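# Load two desk cartons onto cart, park in yellow bay

## Task

Move both cartons from the desk onto the utility cart so that neither carton overhangs any edge of the cart's trays. Then bring the cart into the yellow taped bay so that each of its four wheels sits fully inside the tape and none rests on the tape line. At the end the robot must not be holding or touching anything it picked up, must not be propping anything in place, and must be upright and not tilted. Release everything and move away from the cart and cartons before finishing.

## Robot and tools

ROBOT. A Hello Robot Stretch 3 with one arm: a two-wheeled differential base (0.33 m long, 0.34 m wide), a mast carrying a lift, and a telescoping arm that reaches out to the robot's right side. The gripper cannot move forward or back on its own; you drive the base for that. The base cannot strafe. Turning in place pivots about the point between the drive wheels, 0.05 m behind the front edge. When stowed (arm in, wrist folded) the wrist extends at most 0.06 m beyond the right side and an in-place turn sweeps a 0.28 m radius; an unfolded, level wrist reaches past that circle.

FRAMES. Base frame: origin on the floor between the drive wheels, x forward, y left, z up. hand_pose is reported in this frame, at the point where closed fingertips meet; with all wrist joints at zero its x axis points up, y toward the mast along the arm, z toward the rear. Odometry frame = the base frame where the scene began; heading is positive to the left, in -3.142 to 3.142, and counts wheel slip as travel.

execute_actions. Argument actions: a list holding one action or none (empty list = just report state and images). An action may contain:
- base: exactly one of translate_m (metres, relative straight drive from the current base position, forward positive, -1 to 1) or rotate_rad (radians, relative turn in place, counter-clockwise/left positive, -3.2 to 3.2). The relative move is measured from the base position in the latest reported state.
- joints: absolute targets by name. lift_m 0 to 1.1 (arm height on mast); arm_m 0 to 0.52 (extension); wrist_yaw_rad -1.345 to 4.42 (0 = along the arm, positive toward the front, 3.0 = folded over base); wrist_pitch_rad -1.57 to 0.451 (0 level, negative tips fingers down); wrist_roll_rad -2.911 to 2.911 (0 = fingers side by side, level); gripper_m -0.089 to 0.179 (bigger = wider; actual fingertip gap is about 0.007 m smaller when almost shut and 0.025 m smaller when fully open, zero below 0.007); head_pan_rad -3.953 to 1.73 (0 forward, positive left, -1.57 looks along the arm); head_tilt_rad -1.53 to 0.419 (negative looks down). Done tolerances: ±0.004 for lift, arm and gripper, ±0.02 for yaw, roll and head, ±0.05 for pitch.
- contact_limits: {arm_m: effort percent 1 to 100}; the arm halts with contact_stop when its effort reaches that level (negative when retracting) and that cap also limits its holding force until the next action. Values above the maximum are clipped; too small stops instantly.
cameras: list of head_camera, nav_camera, wrist_camera or all; omitted/null/all gives all, [] gives none. Unknown keys, names or out-of-range numbers reject the whole call with no motion. Base and joint motions start together and may end at different times. Anything you leave out of an action may keep driving toward its previous target. No action runs more than 15 s.

wait: seconds 0 to 10; commands nothing and returns the same report. zoom_image: camera plus region [x0, y0, x1, y1] in pixels of that camera's latest full image, origin top-left, at most 504 by 504. finished_scene: scene = number of the current scene; irreversible, ends it after the last command is held, and reports success.

RESULTS. pictures lists image order. base_status and joint_status tell how each motion of the last accepted action ended: done (for the base this only means the wheels turned enough, slipping included), off_target (stopped short, may still push), contact_stop, time_out, torque_fault (after the last three the target is dropped and the joint holds where it stopped, unless slack or off). on_its_own covers what this call did not command; its held at value is a target, not a position. If a result reports a stop, the remaining execute_actions, wait and finished_scene calls in the same reply are skipped. lidar_m: 12 distances in metres from the base origin, 30 degree sectors, first straight ahead then counter-clockwise (4th left, 7th behind, 10th right), scan plane 0.17 m high, range 0.15 to 12, - = nothing; blind to glass, to the robot, and partly blocked by the mast and by the robot when the lift is low. wrist_depth_mm (45 to 1000) and head_depth_mm (280 to 4000, image sideways): 7x7 median depths from top-left, - = invalid. turned_by_wheels and turned_by_imu: turn since the previous report, left positive. base_tilt in degrees, forward and right positive, with a fixed bias up to about 4. motor_effort: percent of max, positive toward higher values, peak in brackets; noisy and biased. Positive wheel effort drives forward. contact_limits line shows the active, default and maximum limits.

GRIPPER. Grip by commanding gripper_m below the object's width (lower squeezes harder; a stall guard may ease off, so heavy items can slip; send a new value to re-squeeze). Release by commanding at least 0.02 above the touch value. Readings and done do not prove a grasp; check cameras.

STOPS AND SLACK. Arm and lift halt with contact_stop when pushing firmly, then go slack until recommanded; a slack lift may sag under load or be pushed up by closing fingers on a surface. Base, wrist and head have no contact stop and will keep shoving. Prolonged hard load on a wrist servo disables it for 10 s (torque_fault).

SELF-COLLISION. Fold or unfold the wrist (yaw to 3.0) only with lift_m 0.32 to 0.95, wrist_pitch_rad -0.4 and roll near 0; once folded the lift may go down to 0.25. If yaw is below -0.4, keep pitch at -0.5 or lower.

SPEED. Base speed is full (0.30 m/s, 1.9 rad/s) only when stowed: lift_m under 0.30, arm_m under 0.03, wrist_yaw_rad over 2.54; otherwise 0.10 m/s and 0.63 rad/s.

SAFETY. Pushing the arm into something rigid with the gripper higher than about 0.45 m can tip the robot, more so with raised contact limits or a repeated push. Driving while gripping, hooking or pushing something immovable, or snagging furniture (especially reversing), can tip it. If tilting, reverse the last move in small steps, pull the gripper free, and drop lift_m to about 0.2 if still leaning. Avoid drops, slams and hard shoves. The world keeps running while you think and the robot holds its last command; a loose object may occasionally be nudged.

Each tool is called after "Call:" in YAML: its name, and indented under it one key for each argument.

## Session

Call:
execute_actions:
  actions: []

Scene clock: 0.00 s.
base_odometry: x=+0.000 y=+0.000 heading=+0.000 (m, m, rad; odometry frame)
turned_by_wheels: +0.000 (rad since the last result)
turned_by_imu: +0.000 (rad since the last result)
base_tilt: forward=+1.5 right=+0.9 (deg)
lidar_m: 0.96 1.24 2.04 2.15 1.90 1.68 1.24 1.82 1.63 1.64 1.95 1.36
head_depth_mm: 1795 2335 2838 2871 2450 2231 2238 / 1819 2283 2921 2997 2446 1335 971 / 1801 2482 3108 3082 2425 1374 930 / 1807 2331 3161 3144 2494 1436 989 / 1818 2474 3301 3299 3224 1441 1327 / 1810 2648 3401 3380 3355 1356 1377 / 1814 2648 3414 3330 3380 3276 2267
base_status: not commanded
joint_positions: lift_m=+0.449 arm_m=+0.000 wrist_yaw_rad=+2.813 wrist_pitch_rad=-0.508 wrist_roll_rad=-0.010 gripper_m=+0.037 head_pan_rad=+0.018 head_tilt_rad=-0.011
joint_status: not commanded
motor_effort: left_wheel=-1 right_wheel=+0 lift_m=+19 arm_m=+0 wrist_yaw_rad=+0 wrist_pitch_rad=+4 wrist_roll_rad=+0 gripper_m=-1 head_pan_rad=+0 head_tilt_rad=+0 (%)
hand_pose: x=+0.0473 y=+0.0558 z=+0.4424 quat_wxyz=(+0.287, +0.701, +0.065, +0.650) (m; base frame)
wrist_depth_mm: - - - - - - - / - - - - - - - / - - - - - - - / 862 - 860 854 879 882 874 / 722 - 741 724 733 736 737 / 620 636 - 610 621 628 626 / 543 546 - 547 548 553 544
pictures: head_camera (sideways: a quarter turn clockwise sets it upright), nav_camera (sideways: a quarter turn counterclockwise sets it upright), wrist_camera
Images, in order (width x height): head_camera 896x504, nav_camera 672x504, wrist_camera 644x364.

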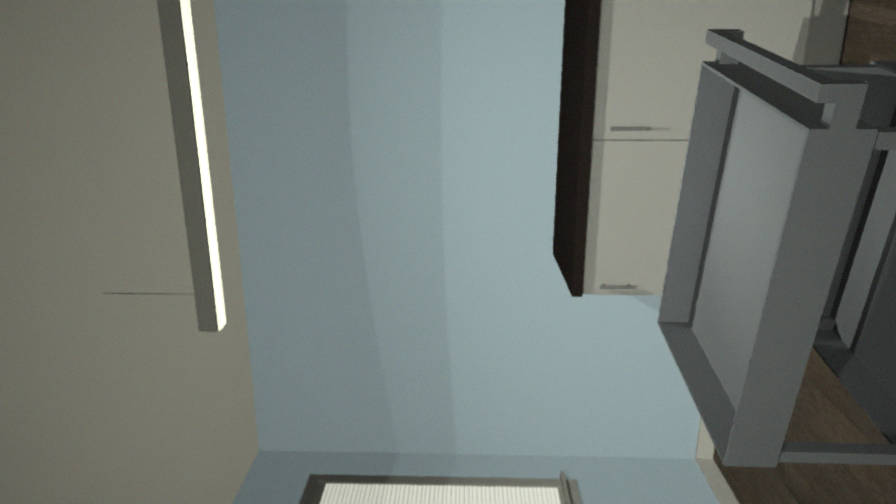

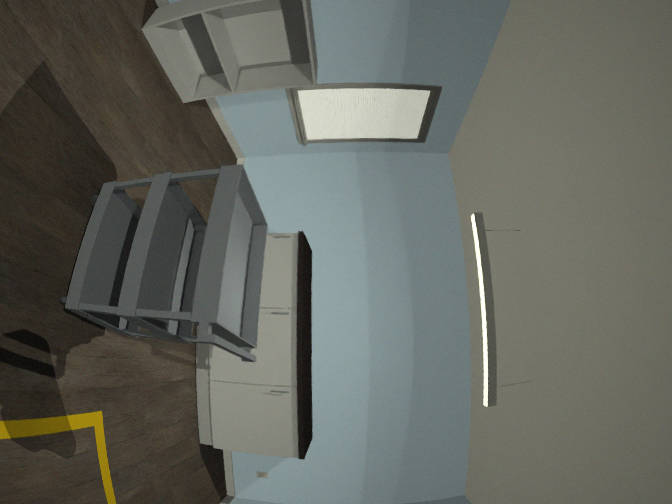

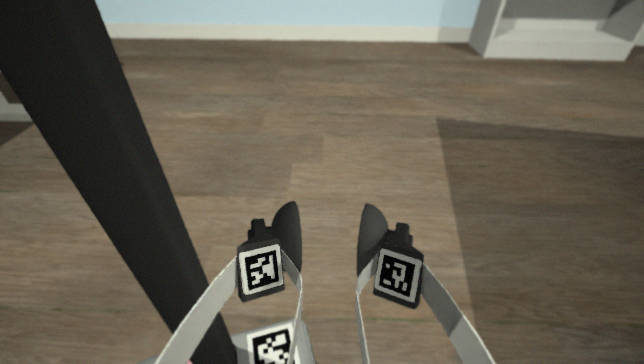

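Call:
execute_actions:
  actions:
    - {"joints":{"head_pan_rad":-0.8,"head_tilt_rad":-0.7}}
  cameras: ["head_camera","nav_camera"]

Call:
execute_actions:
  actions:
    - {"joints":{"head_pan_rad":-2.6,"head_tilt_rad":-0.5}}
  cameras: ["head_camera","nav_camera"]

Scene clock: 6.00 s.
base_odometry: x=+0.000 y=+0.000 heading=+0.000 (m, m, rad; odometry frame)
turned_by_wheels: +0.000 (rad since the last result)
turned_by_imu: +0.000 (rad since the last result)
base_tilt: forward=+1.4 right=+1.0 (deg)
lidar_m: 0.96 1.25 2.04 2.14 1.89 1.68 1.24 1.83 1.63 1.64 1.95 1.36
head_depth_mm: 1907 2033 2179 2122 1673 1399 1208 / 2174 2322 2525 2077 1682 1394 1202 / 2484 2650 2739 2101 1675 1396 1198 / 2859 3145 2785 2103 1677 1394 1203 / 2892 3099 2809 2092 1676 1403 1212 / 2599 2406 2617 2088 1686 1397 1206 / 2485 2255 2461 2117 1667 1393 1197
base_status: not commanded
joint_positions: lift_m=+0.449 arm_m=+0.000 wrist_yaw_rad=+2.813 wrist_pitch_rad=-0.508 wrist_roll_rad=-0.010 gripper_m=+0.037 head_pan_rad=-0.793 head_tilt_rad=-0.691
joint_status: all done
motor_effort: left_wheel=-1(1) right_wheel=+0(1) lift_m=+19(19) arm_m=+0(0) wrist_yaw_rad=-1(1) wrist_pitch_rad=+4(4) wrist_roll_rad=+0(0) gripper_m=+0(0) head_pan_rad=-2(30) head_tilt_rad=-3(29) (%)
hand_pose: x=+0.0473 y=+0.0558 z=+0.4424 quat_wxyz=(+0.287, +0.701, +0.065, +0.650) (m; base frame)
wrist_depth_mm: - - - - - - - / - - - - - - - / - - - - - - - / 868 - 883 874 875 876 862 / 732 - 749 738 751 719 722 / 614 616 - 607 630 631 629 / 545 547 - 552 553 550 544
pictures: head_camera (sideways: a quarter turn clockwise sets it upright), nav_camera (sideways: a quarter turn counterclockwise sets it upright)
Images, in order (width x height): head_camera 896x504, nav_camera 672x504.

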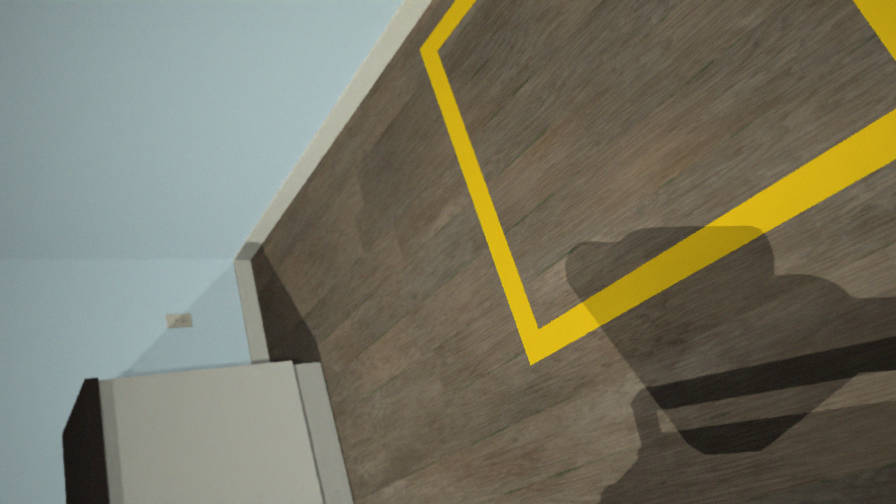

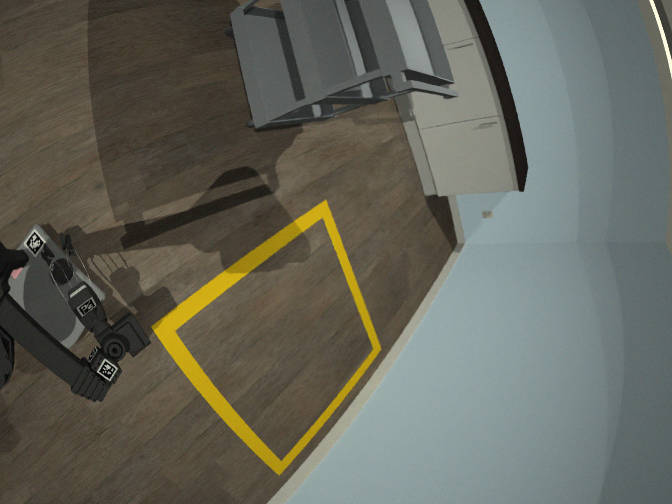

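Scene clock: 7.43 s.
base_odometry: x=+0.000 y=+0.000 heading=+0.000 (m, m, rad; odometry frame)
turned_by_wheels: +0.000 (rad since the last result)
turned_by_imu: +0.000 (rad since the last result)
base_tilt: forward=+1.4 right=+1.1 (deg)
lidar_m: 0.96 1.24 2.04 2.15 1.89 1.68 1.25 1.83 1.64 1.64 1.95 1.36
head_depth_mm: 1623 1720 1833 1939 1992 1618 1342 / 1765 1876 2013 2148 2088 1615 1332 / 1903 2030 2180 2417 2057 1608 1331 / 1837 2001 2175 2377 2080 1608 1324 / 1689 1811 1967 2103 2041 1628 1334 / 1564 1662 1776 1941 2009 1612 1322 / 1456 1553 1649 1772 1909 1606 1329
base_status: not commanded
joint_positions: lift_m=+0.449 arm_m=+0.000 wrist_yaw_rad=+2.813 wrist_pitch_rad=-0.508 wrist_roll_rad=-0.010 gripper_m=+0.037 head_pan_rad=-2.593 head_tilt_rad=-0.508
joint_status: all done
motor_effort: left_wheel=+0(1) right_wheel=+0(0) lift_m=+19(19) arm_m=+0(0) wrist_yaw_rad=+0(1) wrist_pitch_rad=+4(4) wrist_roll_rad=+0(0) gripper_m=-1(0) head_pan_rad=-2(29) head_tilt_rad=+3(14) (%)
hand_pose: x=+0.0473 y=+0.0558 z=+0.4424 quat_wxyz=(+0.287, +0.701, +0.065, +0.650) (m; base frame)
wrist_depth_mm: - - - - - - - / - - - - - - - / - - - - - - - / 883 - 870 869 864 871 881 / 722 - 756 720 751 731 729 / 626 623 - 607 625 630 633 / 541 547 - 547 549 548 548
pictures: head_camera (sideways: a quarter turn clockwise sets it upright), nav_camera (sideways: a quarter turn counterclockwise sets it upright)
Images, in order (width x height): head_camera 896x504, nav_camera 672x504.

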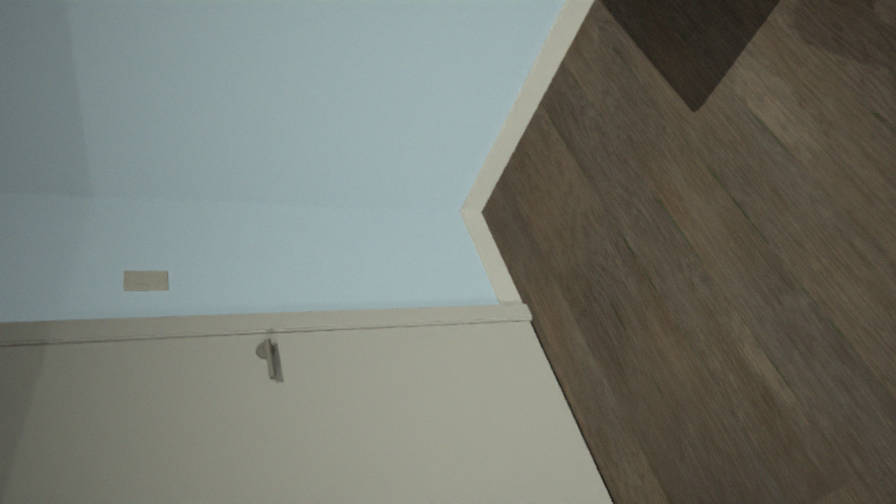

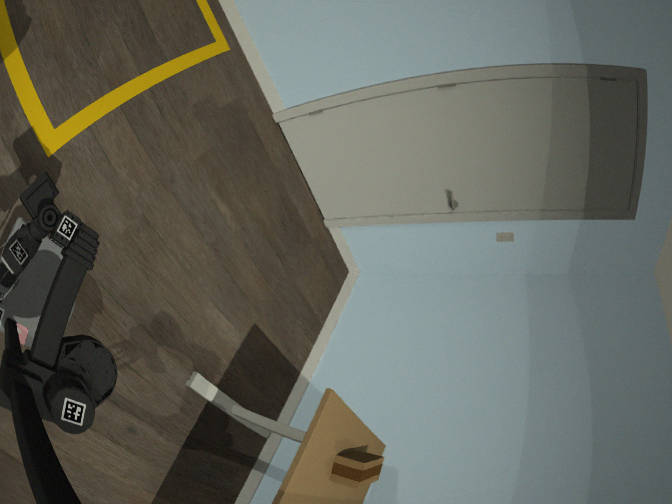

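Call:
execute_actions:
  actions:
    - {"joints":{"head_pan_rad":-3.6,"head_tilt_rad":-0.5}}
  cameras: ["head_camera","nav_camera"]

Scene clock: 12.10 s.
base_odometry: x=+0.000 y=+0.000 heading=+0.000 (m, m, rad; odometry frame)
turned_by_wheels: +0.000 (rad since the last result)
turned_by_imu: +0.000 (rad since the last result)
base_tilt: forward=+1.4 right=+1.0 (deg)
lidar_m: 0.96 1.24 2.04 2.15 1.90 1.68 1.24 1.83 1.63 1.64 1.95 1.37
head_depth_mm: 1468 1618 1736 1282 1985 1614 1335 / 1447 1595 1711 1275 1976 1608 1332 / 1432 1564 1680 1282 1985 1610 1332 / 1419 1538 1661 1279 1906 1613 1328 / 1393 1519 1631 1270 1902 1614 1325 / 1395 1495 1611 1175 1825 1560 1327 / 1360 1482 1578 1174 1430 1548 1327
base_status: not commanded
joint_positions: lift_m=+0.449 arm_m=+0.000 wrist_yaw_rad=+2.813 wrist_pitch_rad=-0.508 wrist_roll_rad=-0.010 gripper_m=+0.037 head_pan_rad=-3.593 head_tilt_rad=-0.508
joint_status: all done
motor_effort: left_wheel=-1(1) right_wheel=+0(0) lift_m=+19(19) arm_m=+0(0) wrist_yaw_rad=+0(0) wrist_pitch_rad=+4(4) wrist_roll_rad=+1(0) gripper_m=-1(1) head_pan_rad=-3(30) head_tilt_rad=+3(0) (%)
hand_pose: x=+0.0473 y=+0.0558 z=+0.4424 quat_wxyz=(+0.287, +0.701, +0.065, +0.650) (m; base frame)
wrist_depth_mm: - - - - - - - / - - - - - - - / - - - - - - - / 860 - 880 880 869 874 869 / 726 - 752 731 738 739 730 / 622 622 - 608 625 625 631 / 552 547 - 548 550 549 544
pictures: head_camera (sideways: a quarter turn clockwise sets it upright), nav_camera (sideways: a quarter turn counterclockwise sets it upright)
Images, in order (width x height): head_camera 896x504, nav_camera 672x504.

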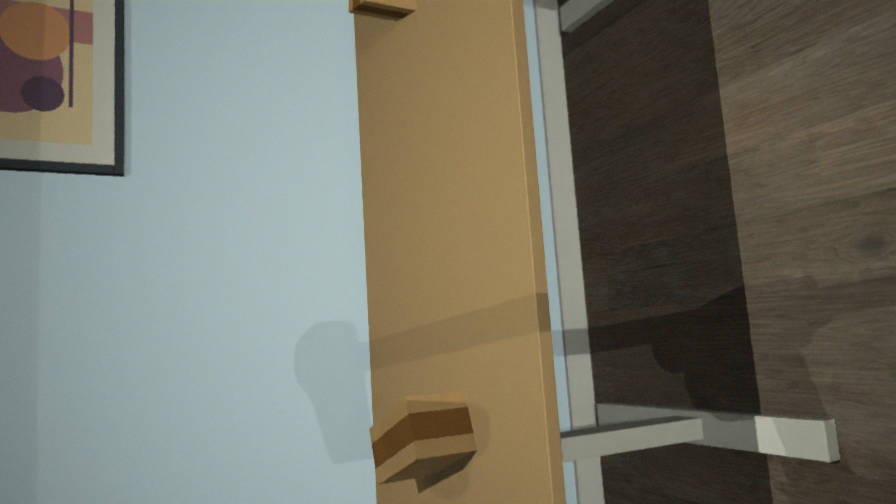

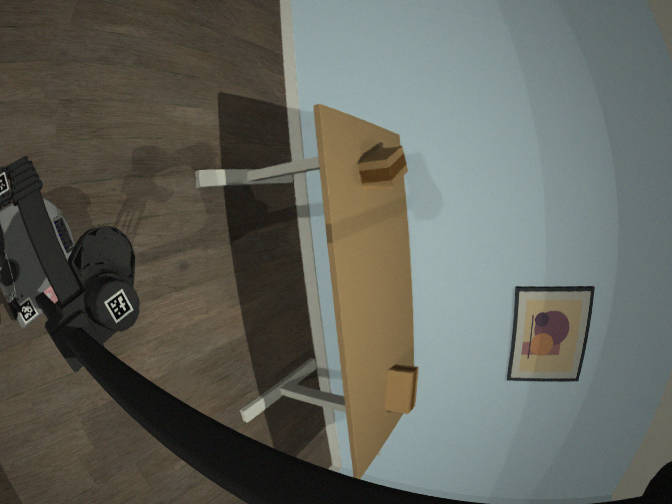

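Call:
execute_actions:
  actions:
    - {"base":{"translate_m":0.25},"joints":{"head_pan_rad":-1.2,"head_tilt_rad":-0.8,"wrist_pitch_rad":-0.4,"wrist_yaw_rad":0,"gripper_m":0.15}}
  cameras: []

Call:
execute_actions:
  actions:
    - {"base":{"rotate_rad":1.08},"joints":{"wrist_pitch_rad":0,"lift_m":0.25}}

Scene clock: 48.57 s.
base_odometry: x=+0.250 y=+0.000 heading=+0.000 (m, m, rad; odometry frame)
turned_by_wheels: +0.000 (rad since the last result)
turned_by_imu: +0.000 (rad since the last result)
base_tilt: forward=+1.4 right=+1.0 (deg)
lidar_m: 0.72 0.94 1.87 2.07 1.73 1.92 1.49 1.92 1.71 1.71 2.04 0.80
head_depth_mm: 1514 1678 1869 1856 1556 1322 1148 / 1621 1794 2014 1872 1545 1327 1169 / 1727 1932 2153 1867 1549 1321 1154 / 1874 2119 2266 1874 1562 1330 1157 / 2019 2294 2353 1869 1540 1324 1153 / 2199 2539 2362 1851 1542 1325 1152 / 2414 2795 2352 1856 1549 1318 1150
base_status: done
joint_positions: lift_m=+0.449 arm_m=+0.000 wrist_yaw_rad=+0.003 wrist_pitch_rad=-0.420 wrist_roll_rad=-0.010 gripper_m=+0.150 head_pan_rad=-1.207 head_tilt_rad=-0.790
joint_status: all done
motor_effort: left_wheel=-1(6) right_wheel=+0(2) lift_m=+19(19) arm_m=+0(0) wrist_yaw_rad=-4(6) wrist_pitch_rad=+5(6) wrist_roll_rad=+0(0) gripper_m=+0(96) head_pan_rad=+3(30) head_tilt_rad=-4(19) (%)
hand_pose: x=-0.0209 y=-0.3690 z=+0.4616 quat_wxyz=(+0.696, +0.149, -0.687, -0.146) (m; base frame)
wrist_depth_mm: - - - - - - - / - - - - - - - / - - - - - - - / - - - - - - - / 796 819 812 809 812 839 796 / 666 643 663 672 672 - 680 / 574 584 580 572 580 591 570
pictures: none
No camera images: the call's "cameras" was empty. Leave "cameras" out to get every camera's image.

Scene clock: 51.23 s.
base_odometry: x=+0.250 y=+0.000 heading=+1.080 (m, m, rad; odometry frame)
turned_by_wheels: +1.080 (rad since the last result)
turned_by_imu: +1.076 (rad since the last result)
base_tilt: forward=+1.4 right=+1.0 (deg)
lidar_m: 1.87 2.08 1.74 1.92 1.93 1.89 1.71 1.72 2.07 0.72 0.72 0.96
head_depth_mm: 1887 2108 2264 1877 1551 1318 1154 / 1897 2028 2274 1869 1558 1313 1160 / 1919 1141 879 1256 1469 1325 1154 / 1940 1161 944 1187 1309 1314 1157 / 1967 1177 942 1192 1397 1319 1152 / 2005 1213 975 1227 1429 1323 1154 / 2589 1169 1022 1254 1433 1319 1149
base_status: done
joint_positions: lift_m=+0.251 arm_m=+0.000 wrist_yaw_rad=+0.002 wrist_pitch_rad=-0.023 wrist_roll_rad=-0.010 gripper_m=+0.150 head_pan_rad=-1.207 head_tilt_rad=-0.790
joint_status: all done
motor_effort: left_wheel=-4(10) right_wheel=+1(4) lift_m=+8(16) arm_m=+0(0) wrist_yaw_rad=-3(2) wrist_pitch_rad=+6(6) wrist_roll_rad=+1(0) gripper_m=+0(0) head_pan_rad=+2(3) head_tilt_rad=-2(4) (%)
hand_pose: x=-0.0209 y=-0.4005 z=+0.3595 quat_wxyz=(+0.711, +0.009, -0.703, -0.008) (m; base frame)
wrist_depth_mm: - - - - - - - / 429 426 569 - - - - / - - - - - - - / - - 899 - - - - / 690 766 690 - - - - / 493 492 710 788 780 - 815 / 574 581 589 591 600 611 613
pictures: head_camera (sideways: a quarter turn clockwise sets it upright), nav_camera (sideways: a quarter turn counterclockwise sets it upright), wrist_camera
Images, in order (width x height): head_camera 896x504, nav_camera 672x504, wrist_camera 644x364.

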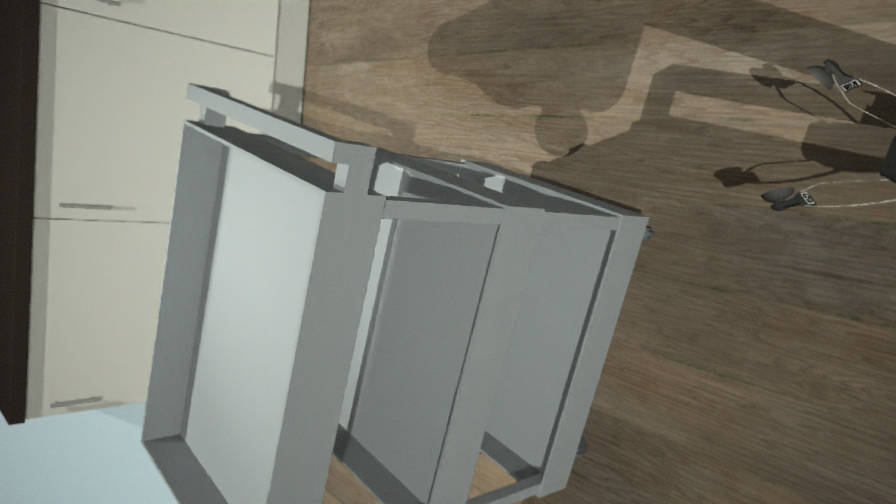

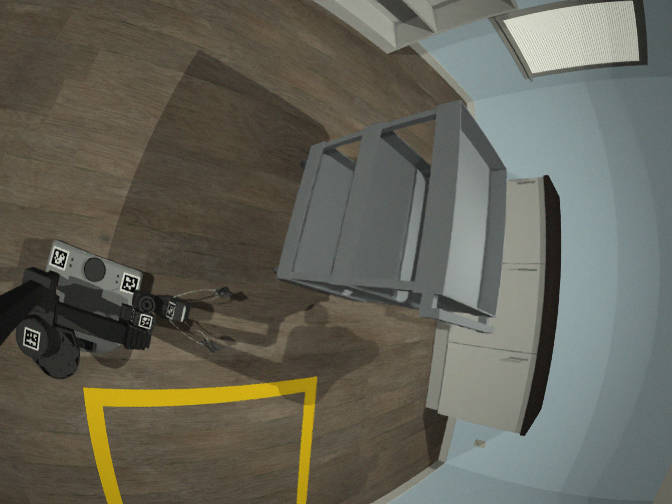

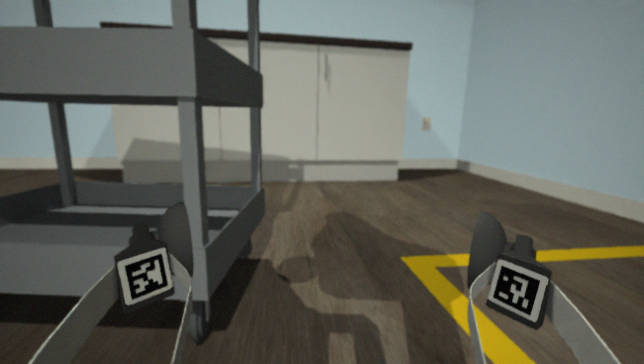

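Call:
execute_actions:
  actions:
    - {"base":{"translate_m":0.19},"joints":{"lift_m":0.21,"arm_m":0.2,"head_pan_rad":-1.57,"head_tilt_rad":-0.9}}
  cameras: ["head_camera","wrist_camera"]

Scene clock: 59.13 s.
base_odometry: x=+0.340 y=+0.168 heading=+1.080 (m, m, rad; odometry frame)
turned_by_wheels: +0.000 (rad since the last result)
turned_by_imu: +0.000 (rad since the last result)
base_tilt: forward=+1.4 right=+1.1 (deg)
lidar_m: 1.69 1.89 1.67 1.70 1.96 2.09 1.90 1.91 2.31 0.69 0.71 2.03
head_depth_mm: 2603 2586 2036 1691 1451 1264 1123 / 2064 2398 2036 1697 1450 1265 1119 / 2025 2300 1972 1698 1449 1328 1129 / 1926 987 829 1131 1380 1240 1132 / 1864 983 802 1094 1367 1263 1123 / 1843 985 798 1096 1357 1268 1130 / 1808 982 793 1099 1364 1259 1119
base_status: done
joint_positions: lift_m=+0.211 arm_m=+0.200 wrist_yaw_rad=+0.002 wrist_pitch_rad=-0.022 wrist_roll_rad=-0.010 gripper_m=+0.150 head_pan_rad=-1.563 head_tilt_rad=-0.889
joint_status: all done
motor_effort: left_wheel=-4(4) right_wheel=+1(4) lift_m=+8(11) arm_m=+2(3) wrist_yaw_rad=-2(3) wrist_pitch_rad=+6(6) wrist_roll_rad=+0(1) gripper_m=+0(0) head_pan_rad=-2(20) head_tilt_rad=-5(10) (%)
hand_pose: x=-0.0210 y=-0.6003 z=+0.3197 quat_wxyz=(+0.711, +0.009, -0.703, -0.007) (m; base frame)
wrist_depth_mm: 237 233 229 257 - - - / 602 563 535 630 - - - / - - - - - - - / - - - - - - - / 598 649 623 625 - - - / 416 403 430 628 724 - 729 / 285 283 280 495 546 556 552
pictures: head_camera (sideways: a quarter turn clockwise sets it upright), wrist_camera
Images, in order (width x height): head_camera 896x504, wrist_camera 644x364.

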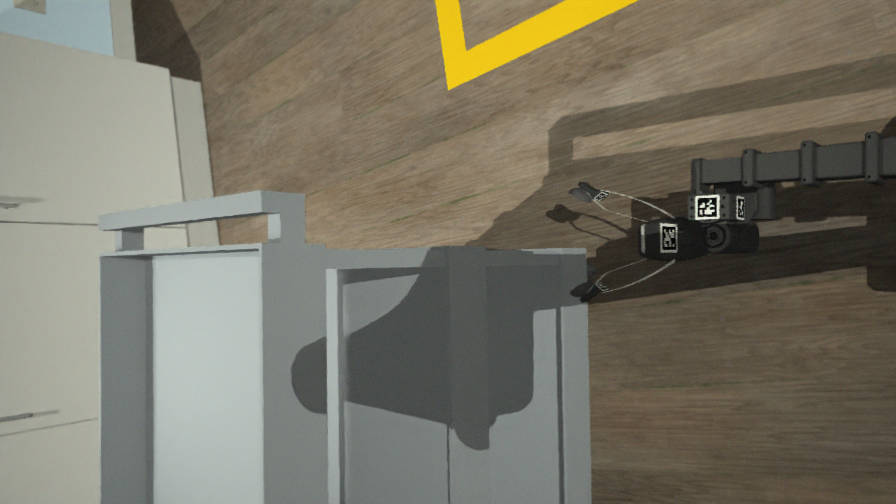

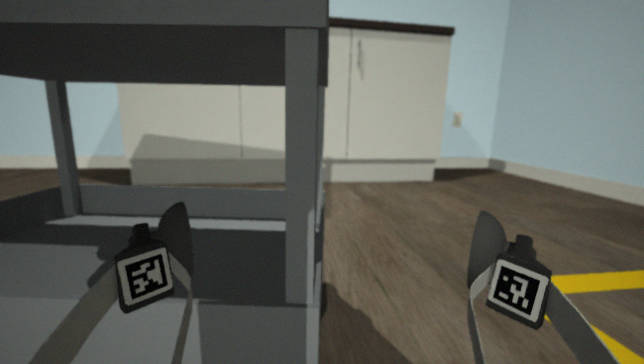

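Call:
execute_actions:
  actions:
    - {"base":{"translate_m":0.025},"joints":{"arm_m":0.355}}
  cameras: []

Call:
execute_actions:
  actions:
    - {"joints":{"gripper_m":-0.02}}
  cameras: ["head_camera","wrist_camera"]

Scene clock: 67.00 s.
base_odometry: x=+0.351 y=+0.190 heading=+1.080 (m, m, rad; odometry frame)
turned_by_wheels: +0.000 (rad since the last result)
turned_by_imu: -0.001 (rad since the last result)
base_tilt: forward=+1.3 right=+1.1 (deg)
lidar_m: 1.66 1.86 1.68 1.67 1.97 2.12 1.92 1.93 2.34 0.69 0.71 2.00
head_depth_mm: 2529 2551 2056 1696 1451 1268 1124 / 2055 2352 2042 1707 1449 1264 1120 / 2008 2271 1986 1705 1470 1257 1114 / 1900 985 798 1100 1362 1266 1123 / 1863 985 798 1095 1362 1271 1124 / 1830 985 794 1098 1358 1262 1118 / 1802 977 794 1096 1354 1268 1123
base_status: done
joint_positions: lift_m=+0.211 arm_m=+0.355 wrist_yaw_rad=+0.002 wrist_pitch_rad=-0.022 wrist_roll_rad=-0.010 gripper_m=+0.150 head_pan_rad=-1.563 head_tilt_rad=-0.889
joint_status: all done
motor_effort: left_wheel=-3(6) right_wheel=+1(5) lift_m=+8(8) arm_m=+2(1) wrist_yaw_rad=-2(2) wrist_pitch_rad=+6(6) wrist_roll_rad=+1(1) gripper_m=+0(1) head_pan_rad=-2(2) head_tilt_rad=-4(5) (%)
hand_pose: x=-0.0210 y=-0.7553 z=+0.3197 quat_wxyz=(+0.711, +0.009, -0.703, -0.007) (m; base frame)
wrist_depth_mm: 240 237 230 90 - - - / - - - 93 - - - / - - - 96 - - - / - - - 99 - - - / 555 562 556 103 - - - / 421 400 433 107 711 - 730 / 336 328 329 112 554 551 562
pictures: none
No camera images: the call's "cameras" was empty. Leave "cameras" out to get every camera's image.

Scene clock: 69.20 s.
base_odometry: x=+0.351 y=+0.190 heading=+1.080 (m, m, rad; odometry frame)
turned_by_wheels: +0.000 (rad since the last result)
turned_by_imu: +0.000 (rad since the last result)
base_tilt: forward=+1.3 right=+1.0 (deg)
lidar_m: 1.66 1.86 1.68 1.67 1.96 2.12 1.92 1.93 2.34 0.69 0.71 2.00
head_depth_mm: 2602 2561 2035 1698 1438 1256 1130 / 2077 2354 2058 1688 1456 1273 1119 / 1992 2275 1988 1713 1473 1264 1121 / 1913 986 801 1099 1360 1261 1128 / 1866 980 800 1101 1353 1274 1122 / 1840 981 797 1099 1355 1264 1129 / 1821 981 793 1103 1363 1264 1120
base_status: not commanded
joint_positions: lift_m=+0.211 arm_m=+0.355 wrist_yaw_rad=+0.007 wrist_pitch_rad=-0.022 wrist_roll_rad=-0.009 gripper_m=-0.019 head_pan_rad=-1.563 head_tilt_rad=-0.889
joint_status: all done
motor_effort: left_wheel=+0(3) right_wheel=-3(3) lift_m=+8(8) arm_m=+2(2) wrist_yaw_rad=-9(9) wrist_pitch_rad=+6(6) wrist_roll_rad=+0(0) gripper_m=-27(100) head_pan_rad=-2(2) head_tilt_rad=-3(4) (%)
hand_pose: x=-0.0196 y=-0.7554 z=+0.3197 quat_wxyz=(+0.711, +0.011, -0.703, -0.005) (m; base frame)
wrist_depth_mm: 240 235 230 90 - - - / - - - 93 - - - / - - - 96 - - - / - - - 99 - - - / 555 570 561 103 - - - / 419 425 407 107 685 723 732 / 323 326 329 111 540 552 547
pictures: head_camera (sideways: a quarter turn clockwise sets it upright), wrist_camera
Images, in order (width x height): head_camera 896x504, wrist_camera 644x364.

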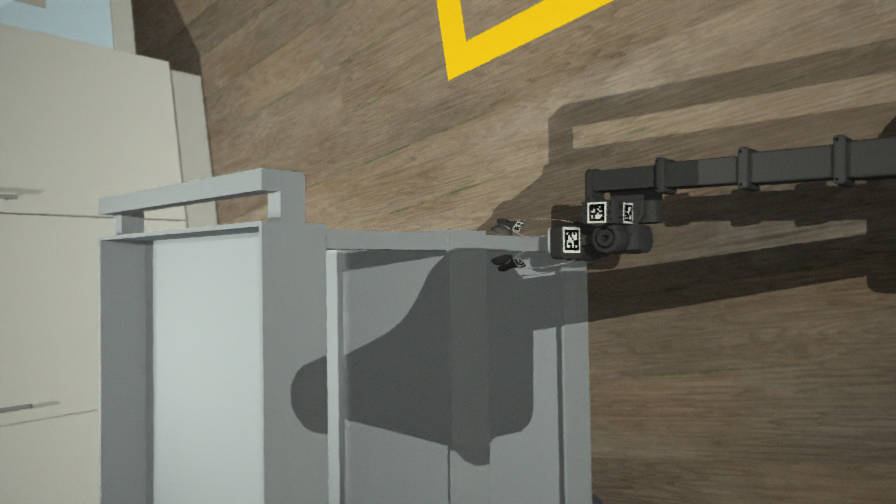

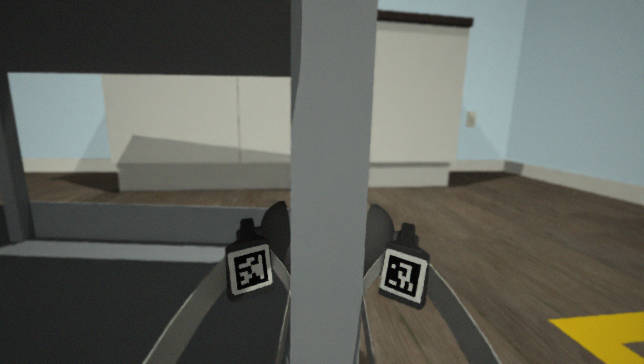

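Call:
execute_actions:
  actions:
    - {"base":{"translate_m":-0.3},"joints":{"arm_m":0.27}}

Scene clock: 76.97 s.
base_odometry: x=+0.210 y=-0.075 heading=+1.080 (m, m, rad; odometry frame)
turned_by_wheels: +0.000 (rad since the last result)
turned_by_imu: +0.000 (rad since the last result)
base_tilt: forward=+1.3 right=+0.9 (deg)
lidar_m: 1.96 2.15 1.77 1.90 1.91 1.79 1.62 1.63 1.97 0.58 0.59 0.68
head_depth_mm: 2761 2564 2053 1706 1448 1266 1126 / 2657 2554 2026 1683 1451 1275 1122 / 2085 2376 1924 1696 1453 1239 1116 / 2039 2247 746 1053 1273 1241 1118 / 2025 947 732 1073 1228 1261 1119 / 1920 952 781 1053 1197 1234 1129 / 1903 945 779 1050 977 1213 1119
base_status: done
joint_positions: lift_m=+0.211 arm_m=+0.270 wrist_yaw_rad=+0.144 wrist_pitch_rad=-0.022 wrist_roll_rad=-0.009 gripper_m=-0.012 head_pan_rad=-1.563 head_tilt_rad=-0.889
joint_status: all done
on_its_own: wrist_yaw_rad is held at +0.116, not at your +0.000, by its stall guard, which is still easing; gripper_m is held at -0.013, not at your -0.020, by its stall guard, which is not easing now
motor_effort: left_wheel=+4(22) right_wheel=-5(26) lift_m=+8(8) arm_m=+0(5) wrist_yaw_rad=-29(58) wrist_pitch_rad=+6(6) wrist_roll_rad=+0(1) gripper_m=-25(30) head_pan_rad=-2(2) head_tilt_rad=-3(5) (%)
hand_pose: x=+0.0153 y=-0.6679 z=+0.3195 quat_wxyz=(+0.709, +0.059, -0.701, +0.043) (m; base frame)
wrist_depth_mm: 240 237 231 90 - - - / - - - 93 - - - / - - - 96 - - - / - - - 99 - - - / 529 539 547 102 - - - / 419 420 410 107 677 716 733 / 322 329 327 111 545 557 558
pictures: head_camera (sideways: a quarter turn clockwise sets it upright), nav_camera (sideways: a quarter turn counterclockwise sets it upright), wrist_camera
Images, in order (width x height): head_camera 896x504, nav_camera 672x504, wrist_camera 644x364.

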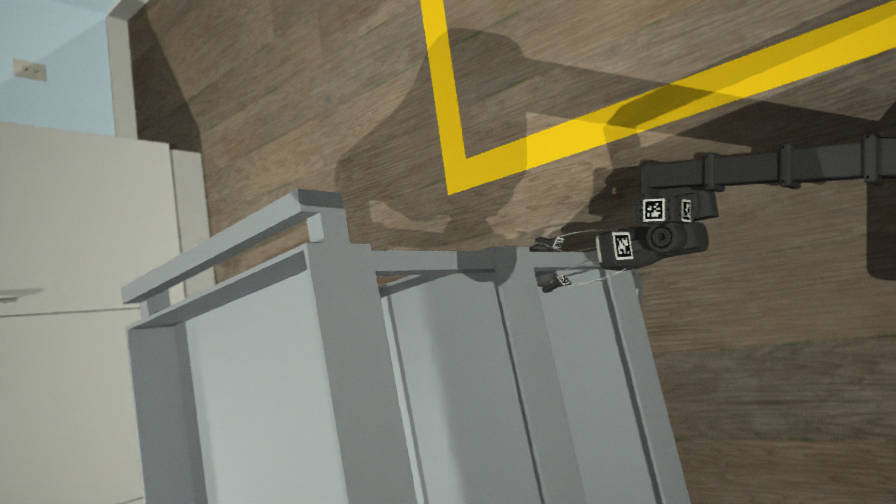

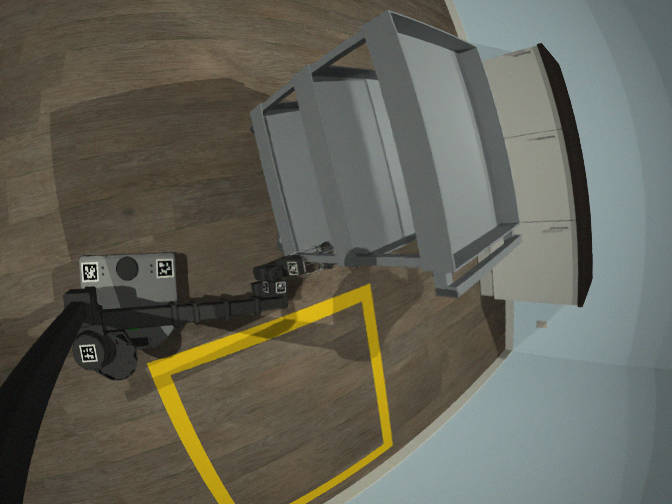

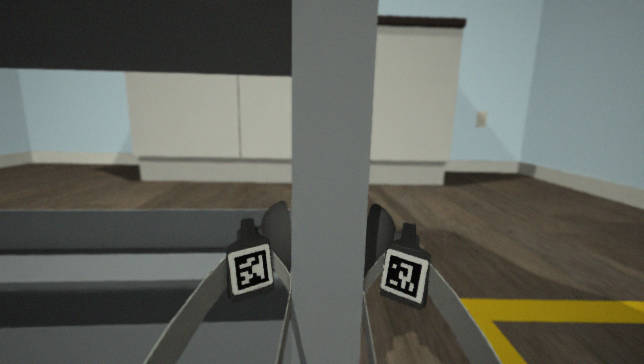

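Call:
execute_actions:
  actions:
    - {"base":{"translate_m":-0.4},"joints":{"arm_m":0.08,"wrist_yaw_rad":0.17}}
  cameras: ["head_camera","nav_camera"]

Scene clock: 92.27 s.
base_odometry: x=+0.022 y=-0.428 heading=+1.080 (m, m, rad; odometry frame)
turned_by_wheels: +0.000 (rad since the last result)
turned_by_imu: -0.001 (rad since the last result)
base_tilt: forward=+1.4 right=+1.0 (deg)
lidar_m: 0.58 2.55 1.96 1.38 1.83 1.35 1.23 1.24 1.50 0.39 0.38 0.41
head_depth_mm: 2280 2336 2038 1681 1450 1266 1122 / 2708 2579 2037 1694 1439 1264 1127 / 2757 2536 2028 1705 1445 1267 1180 / 2540 2449 2039 607 1420 1264 1107 / 2066 2318 732 608 881 1071 1119 / 2048 2207 760 645 879 848 1082 / 2000 2135 783 649 567 816 1041
base_status: done
joint_positions: lift_m=+0.211 arm_m=+0.080 wrist_yaw_rad=+0.272 wrist_pitch_rad=-0.025 wrist_roll_rad=-0.010 gripper_m=-0.012 head_pan_rad=-1.563 head_tilt_rad=-0.889
joint_status: wrist_yaw_rad off_target (ended at +0.272, target +0.170); the others done
on_its_own: wrist_yaw_rad is held at +0.274, not at your +0.170, by its stall guard, which is not easing now; gripper_m is held at -0.013, not at your -0.020, by its stall guard, which is not easing now
motor_effort: left_wheel=-3(13) right_wheel=+1(16) lift_m=+8(8) arm_m=+0(7) wrist_yaw_rad=+1(49) wrist_pitch_rad=+7(7) wrist_roll_rad=+0(0) gripper_m=-25(29) head_pan_rad=-2(3) head_tilt_rad=-3(5) (%)
hand_pose: x=+0.0473 y=-0.4712 z=+0.3189 quat_wxyz=(+0.705, +0.105, -0.696, +0.088) (m; base frame)
wrist_depth_mm: 241 238 232 94 - - - / - - - 97 - - - / - - - 100 - - - / - - - 104 - - - / 503 519 541 107 - - - / 414 419 405 111 690 721 738 / 321 326 330 116 548 557 556
pictures: head_camera (sideways: a quarter turn clockwise sets it upright), nav_camera (sideways: a quarter turn counterclockwise sets it upright)
Images, in order (width x height): head_camera 896x504, nav_camera 672x504.

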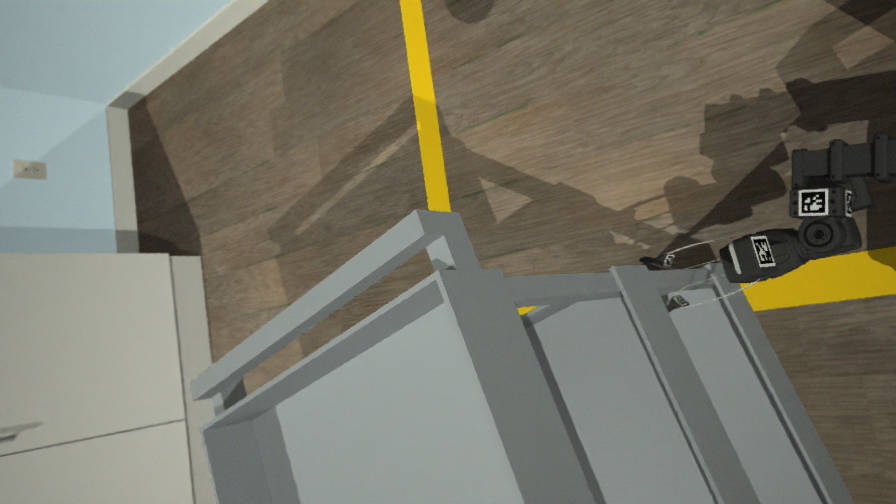

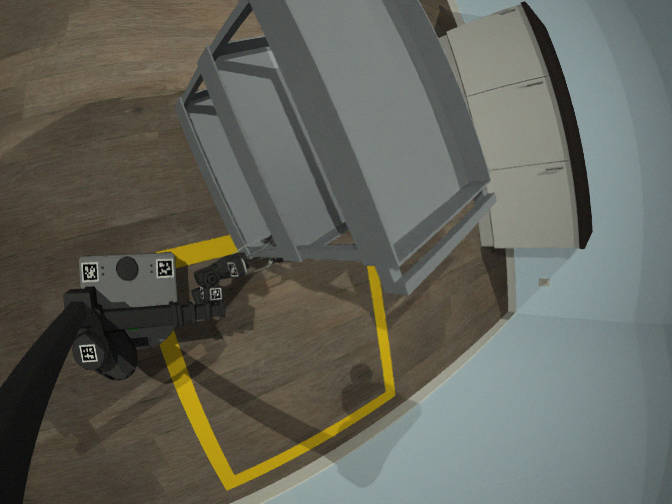

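Call:
execute_actions:
  actions:
    - {"base":{"translate_m":-0.4},"joints":{"arm_m":0.2,"wrist_yaw_rad":0.3,"head_pan_rad":-1.2,"head_tilt_rad":-1.0}}
  cameras: ["head_camera","nav_camera"]

Scene clock: 107.80 s.
base_odometry: x=-0.167 y=-0.781 heading=+1.080 (m, m, rad; odometry frame)
turned_by_wheels: +0.000 (rad since the last result)
turned_by_imu: -0.001 (rad since the last result)
base_tilt: forward=+1.3 right=+1.0 (deg)
lidar_m: 0.36 2.95 1.95 1.41 1.45 0.90 0.84 0.85 1.02 0.47 0.35 0.34
head_depth_mm: 2579 2131 1817 1554 1379 1222 1104 / 2511 2171 682 1570 1363 1196 1105 / 2235 727 672 933 1206 1204 1130 / 2191 763 692 946 1124 1202 1119 / 2188 804 690 595 886 1166 1104 / 2243 823 689 564 869 1065 1104 / 2389 797 693 594 839 809 1071
base_status: done
joint_positions: lift_m=+0.211 arm_m=+0.200 wrist_yaw_rad=+0.417 wrist_pitch_rad=-0.023 wrist_roll_rad=-0.010 gripper_m=-0.013 head_pan_rad=-1.207 head_tilt_rad=-0.988
joint_status: wrist_yaw_rad off_target (ended at +0.417, target +0.300); the others done
on_its_own: wrist_yaw_rad is held at +0.405, not at your +0.300, by its stall guard, which is not easing now; gripper_m is held at -0.013, not at your -0.020, by its stall guard, which is not easing now
motor_effort: left_wheel=+0(12) right_wheel=-2(15) lift_m=+9(9) arm_m=+1(7) wrist_yaw_rad=-12(56) wrist_pitch_rad=+6(7) wrist_roll_rad=+0(0) gripper_m=-20(29) head_pan_rad=+2(20) head_tilt_rad=-4(12) (%)
hand_pose: x=+0.0821 y=-0.5786 z=+0.3193 quat_wxyz=(+0.697, +0.154, -0.686, +0.139) (m; base frame)
wrist_depth_mm: 239 237 233 111 - - - / - - - 115 - - - / - - - 119 - - - / - - - 123 - - - / 446 492 - 127 - - - / 420 424 430 131 716 728 723 / 324 329 303 137 545 554 557
pictures: head_camera (sideways: a quarter turn clockwise sets it upright), nav_camera (sideways: a quarter turn counterclockwise sets it upright)
Images, in order (width x height): head_camera 896x504, nav_camera 672x504.

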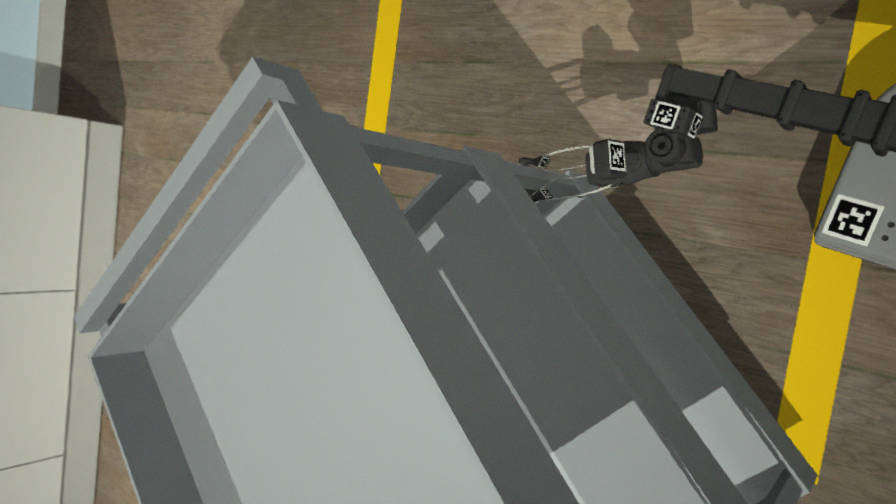

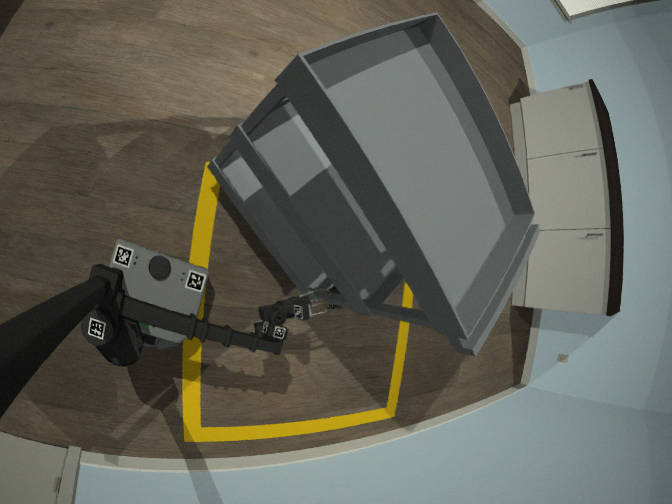

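Call:
execute_actions:
  actions:
    - {"base":{"translate_m":-0.2},"joints":{"arm_m":0.42,"wrist_yaw_rad":0.55}}

Scene clock: 117.63 s.
base_odometry: x=-0.261 y=-0.957 heading=+1.080 (m, m, rad; odometry frame)
turned_by_wheels: +0.000 (rad since the last result)
turned_by_imu: +0.000 (rad since the last result)
base_tilt: forward=+1.3 right=+1.0 (deg)
lidar_m: 2.95 2.36 1.47 1.71 1.12 0.70 0.65 0.65 0.78 0.39 0.20 0.24
head_depth_mm: 2555 2163 1816 1570 1372 1219 1102 / 2617 790 1768 1590 1360 1246 1112 / 2274 798 690 968 1317 1224 1134 / 2224 807 692 596 825 1065 1118 / 2175 824 690 595 520 698 1089 / 881 821 689 595 522 812 1103 / 2331 799 690 593 540 1095 1098
base_status: done
joint_positions: lift_m=+0.211 arm_m=+0.420 wrist_yaw_rad=+0.573 wrist_pitch_rad=-0.021 wrist_roll_rad=-0.011 gripper_m=-0.013 head_pan_rad=-1.207 head_tilt_rad=-0.988
joint_status: wrist_yaw_rad off_target (ended at +0.573, target +0.550); the others done
on_its_own: gripper_m is held at -0.013, not at your -0.020, by its stall guard, which is not easing now; wrist_yaw_rad is at rest, and its effort (-24) is outside its rest range (-12 to +12)
motor_effort: left_wheel=+7(24) right_wheel=-7(23) lift_m=+8(8) arm_m=+2(7) wrist_yaw_rad=-24(93) wrist_pitch_rad=+6(6) wrist_roll_rad=+0(0) gripper_m=-18(26) head_pan_rad=+2(2) head_tilt_rad=-2(4) (%)
hand_pose: x=+0.1172 y=-0.7796 z=+0.3198 quat_wxyz=(+0.684, +0.206, -0.672, +0.193) (m; base frame)
wrist_depth_mm: 241 237 - 113 - - - / - - - 117 - - - / - - - 121 - - - / - - - 126 - - - / 406 - - 129 - - - / 395 372 692 133 712 713 726 / 325 311 496 141 550 548 548
pictures: head_camera (sideways: a quarter turn clockwise sets it upright), nav_camera (sideways: a quarter turn counterclockwise sets it upright), wrist_camera
Images, in order (width x height): head_camera 896x504, nav_camera 672x504, wrist_camera 644x364.

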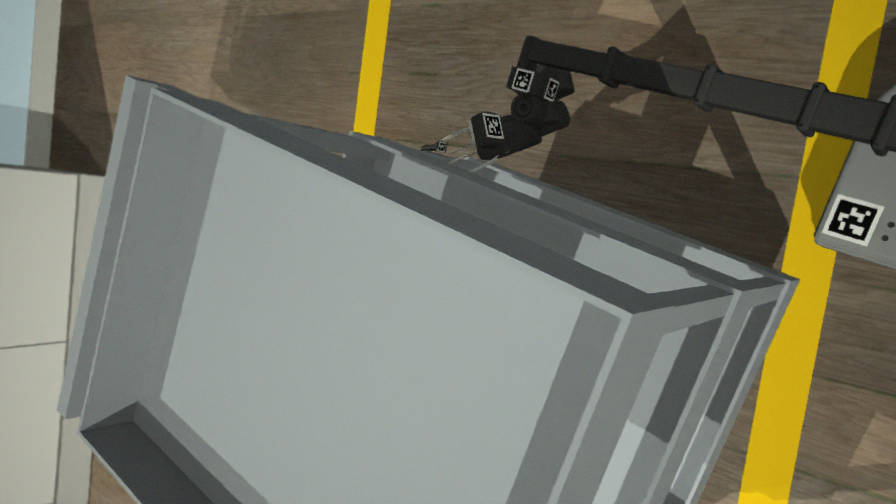

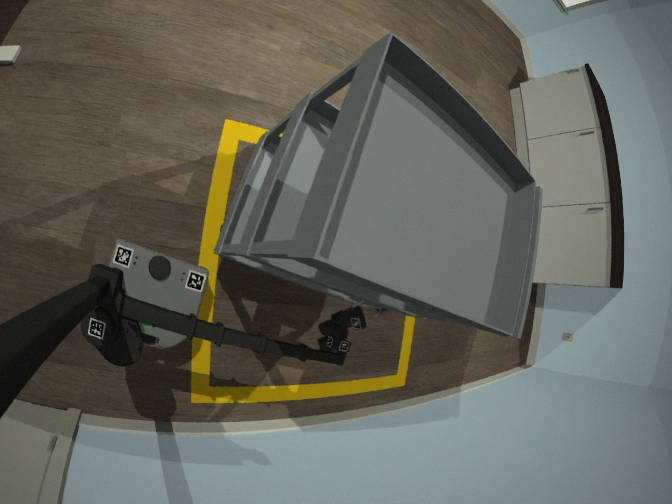

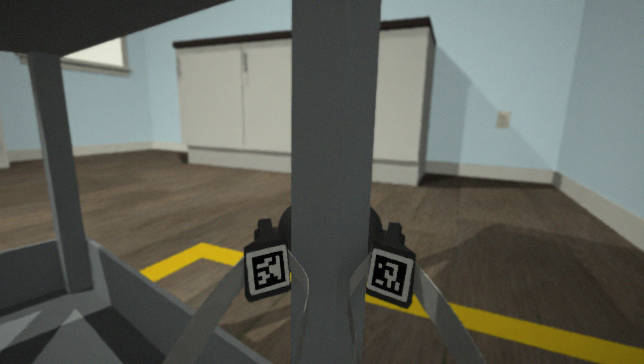

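Call:
execute_actions:
  actions:
    - {"base":{"translate_m":-0.1},"joints":{"arm_m":0.52,"wrist_yaw_rad":0.58,"head_pan_rad":-0.9}}

Scene clock: 128.90 s.
base_odometry: x=-0.308 y=-1.045 heading=+1.080 (m, m, rad; odometry frame)
turned_by_wheels: -0.001 (rad since the last result)
turned_by_imu: -0.001 (rad since the last result)
base_tilt: forward=+1.3 right=+0.9 (deg)
lidar_m: 3.06 2.43 1.51 1.70 0.95 0.61 0.55 0.55 0.67 0.28 0.28 0.35
head_depth_mm: 2077 826 693 595 516 1222 1087 / 875 823 690 594 520 797 1122 / 908 823 688 595 824 1007 1118 / 2497 804 691 594 851 1119 1113 / 2556 768 690 607 898 1178 1101 / 2629 2147 659 633 1061 1222 1102 / 2640 2134 649 1487 1364 1213 1107
base_status: done
joint_positions: lift_m=+0.211 arm_m=+0.520 wrist_yaw_rad=+0.550 wrist_pitch_rad=-0.020 wrist_roll_rad=-0.011 gripper_m=-0.013 head_pan_rad=-0.907 head_tilt_rad=-0.988
joint_status: wrist_yaw_rad off_target (ended at +0.550, target +0.580); the others done
on_its_own: gripper_m is held at -0.013, not at your -0.020, by its stall guard, which is not easing now; wrist_yaw_rad is at rest, and its effort (+31) is outside its rest range (-12 to +12)
motor_effort: left_wheel=-13(30) right_wheel=+8(25) lift_m=+9(9) arm_m=+0(11) wrist_yaw_rad=+31(100) wrist_pitch_rad=+5(6) wrist_roll_rad=+1(0) gripper_m=-22(28) head_pan_rad=+2(19) head_tilt_rad=-5(5) (%)
hand_pose: x=+0.1123 y=-0.8829 z=+0.3203 quat_wxyz=(+0.686, +0.198, -0.675, +0.186) (m; base frame)
wrist_depth_mm: - - - 113 - - - / - - - 116 - - - / - - - 120 - - - / - - - 124 - - 931 / - - - 124 - - 872 / 327 680 689 130 637 713 736 / 307 259 537 138 525 551 558
pictures: head_camera (sideways: a quarter turn clockwise sets it upright), nav_camera (sideways: a quarter turn counterclockwise sets it upright), wrist_camera
Images, in order (width x height): head_camera 896x504, nav_camera 672x504, wrist_camera 644x364.

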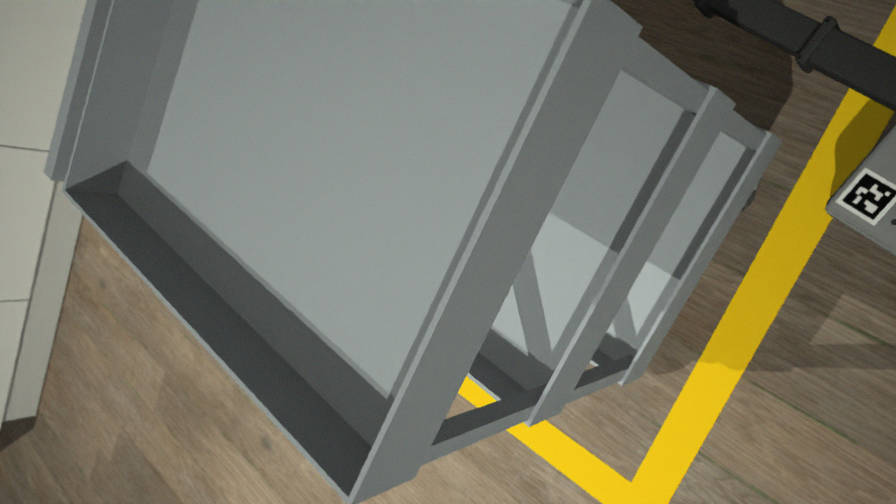

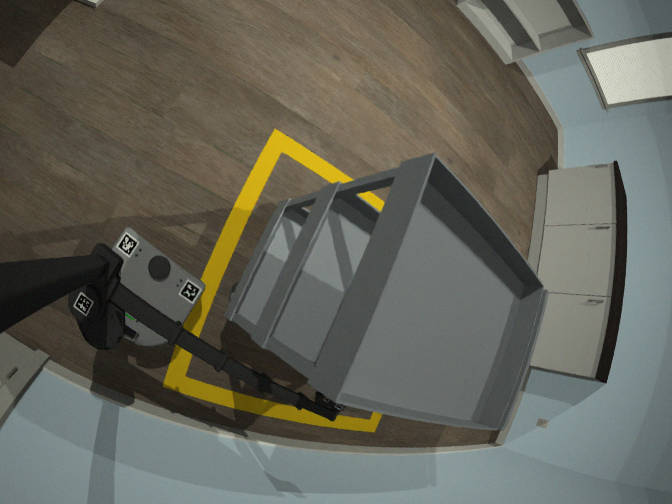

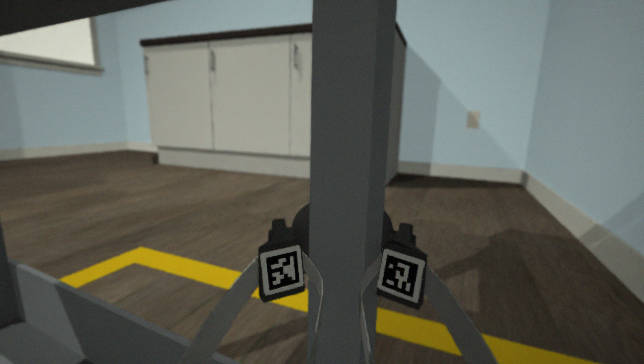

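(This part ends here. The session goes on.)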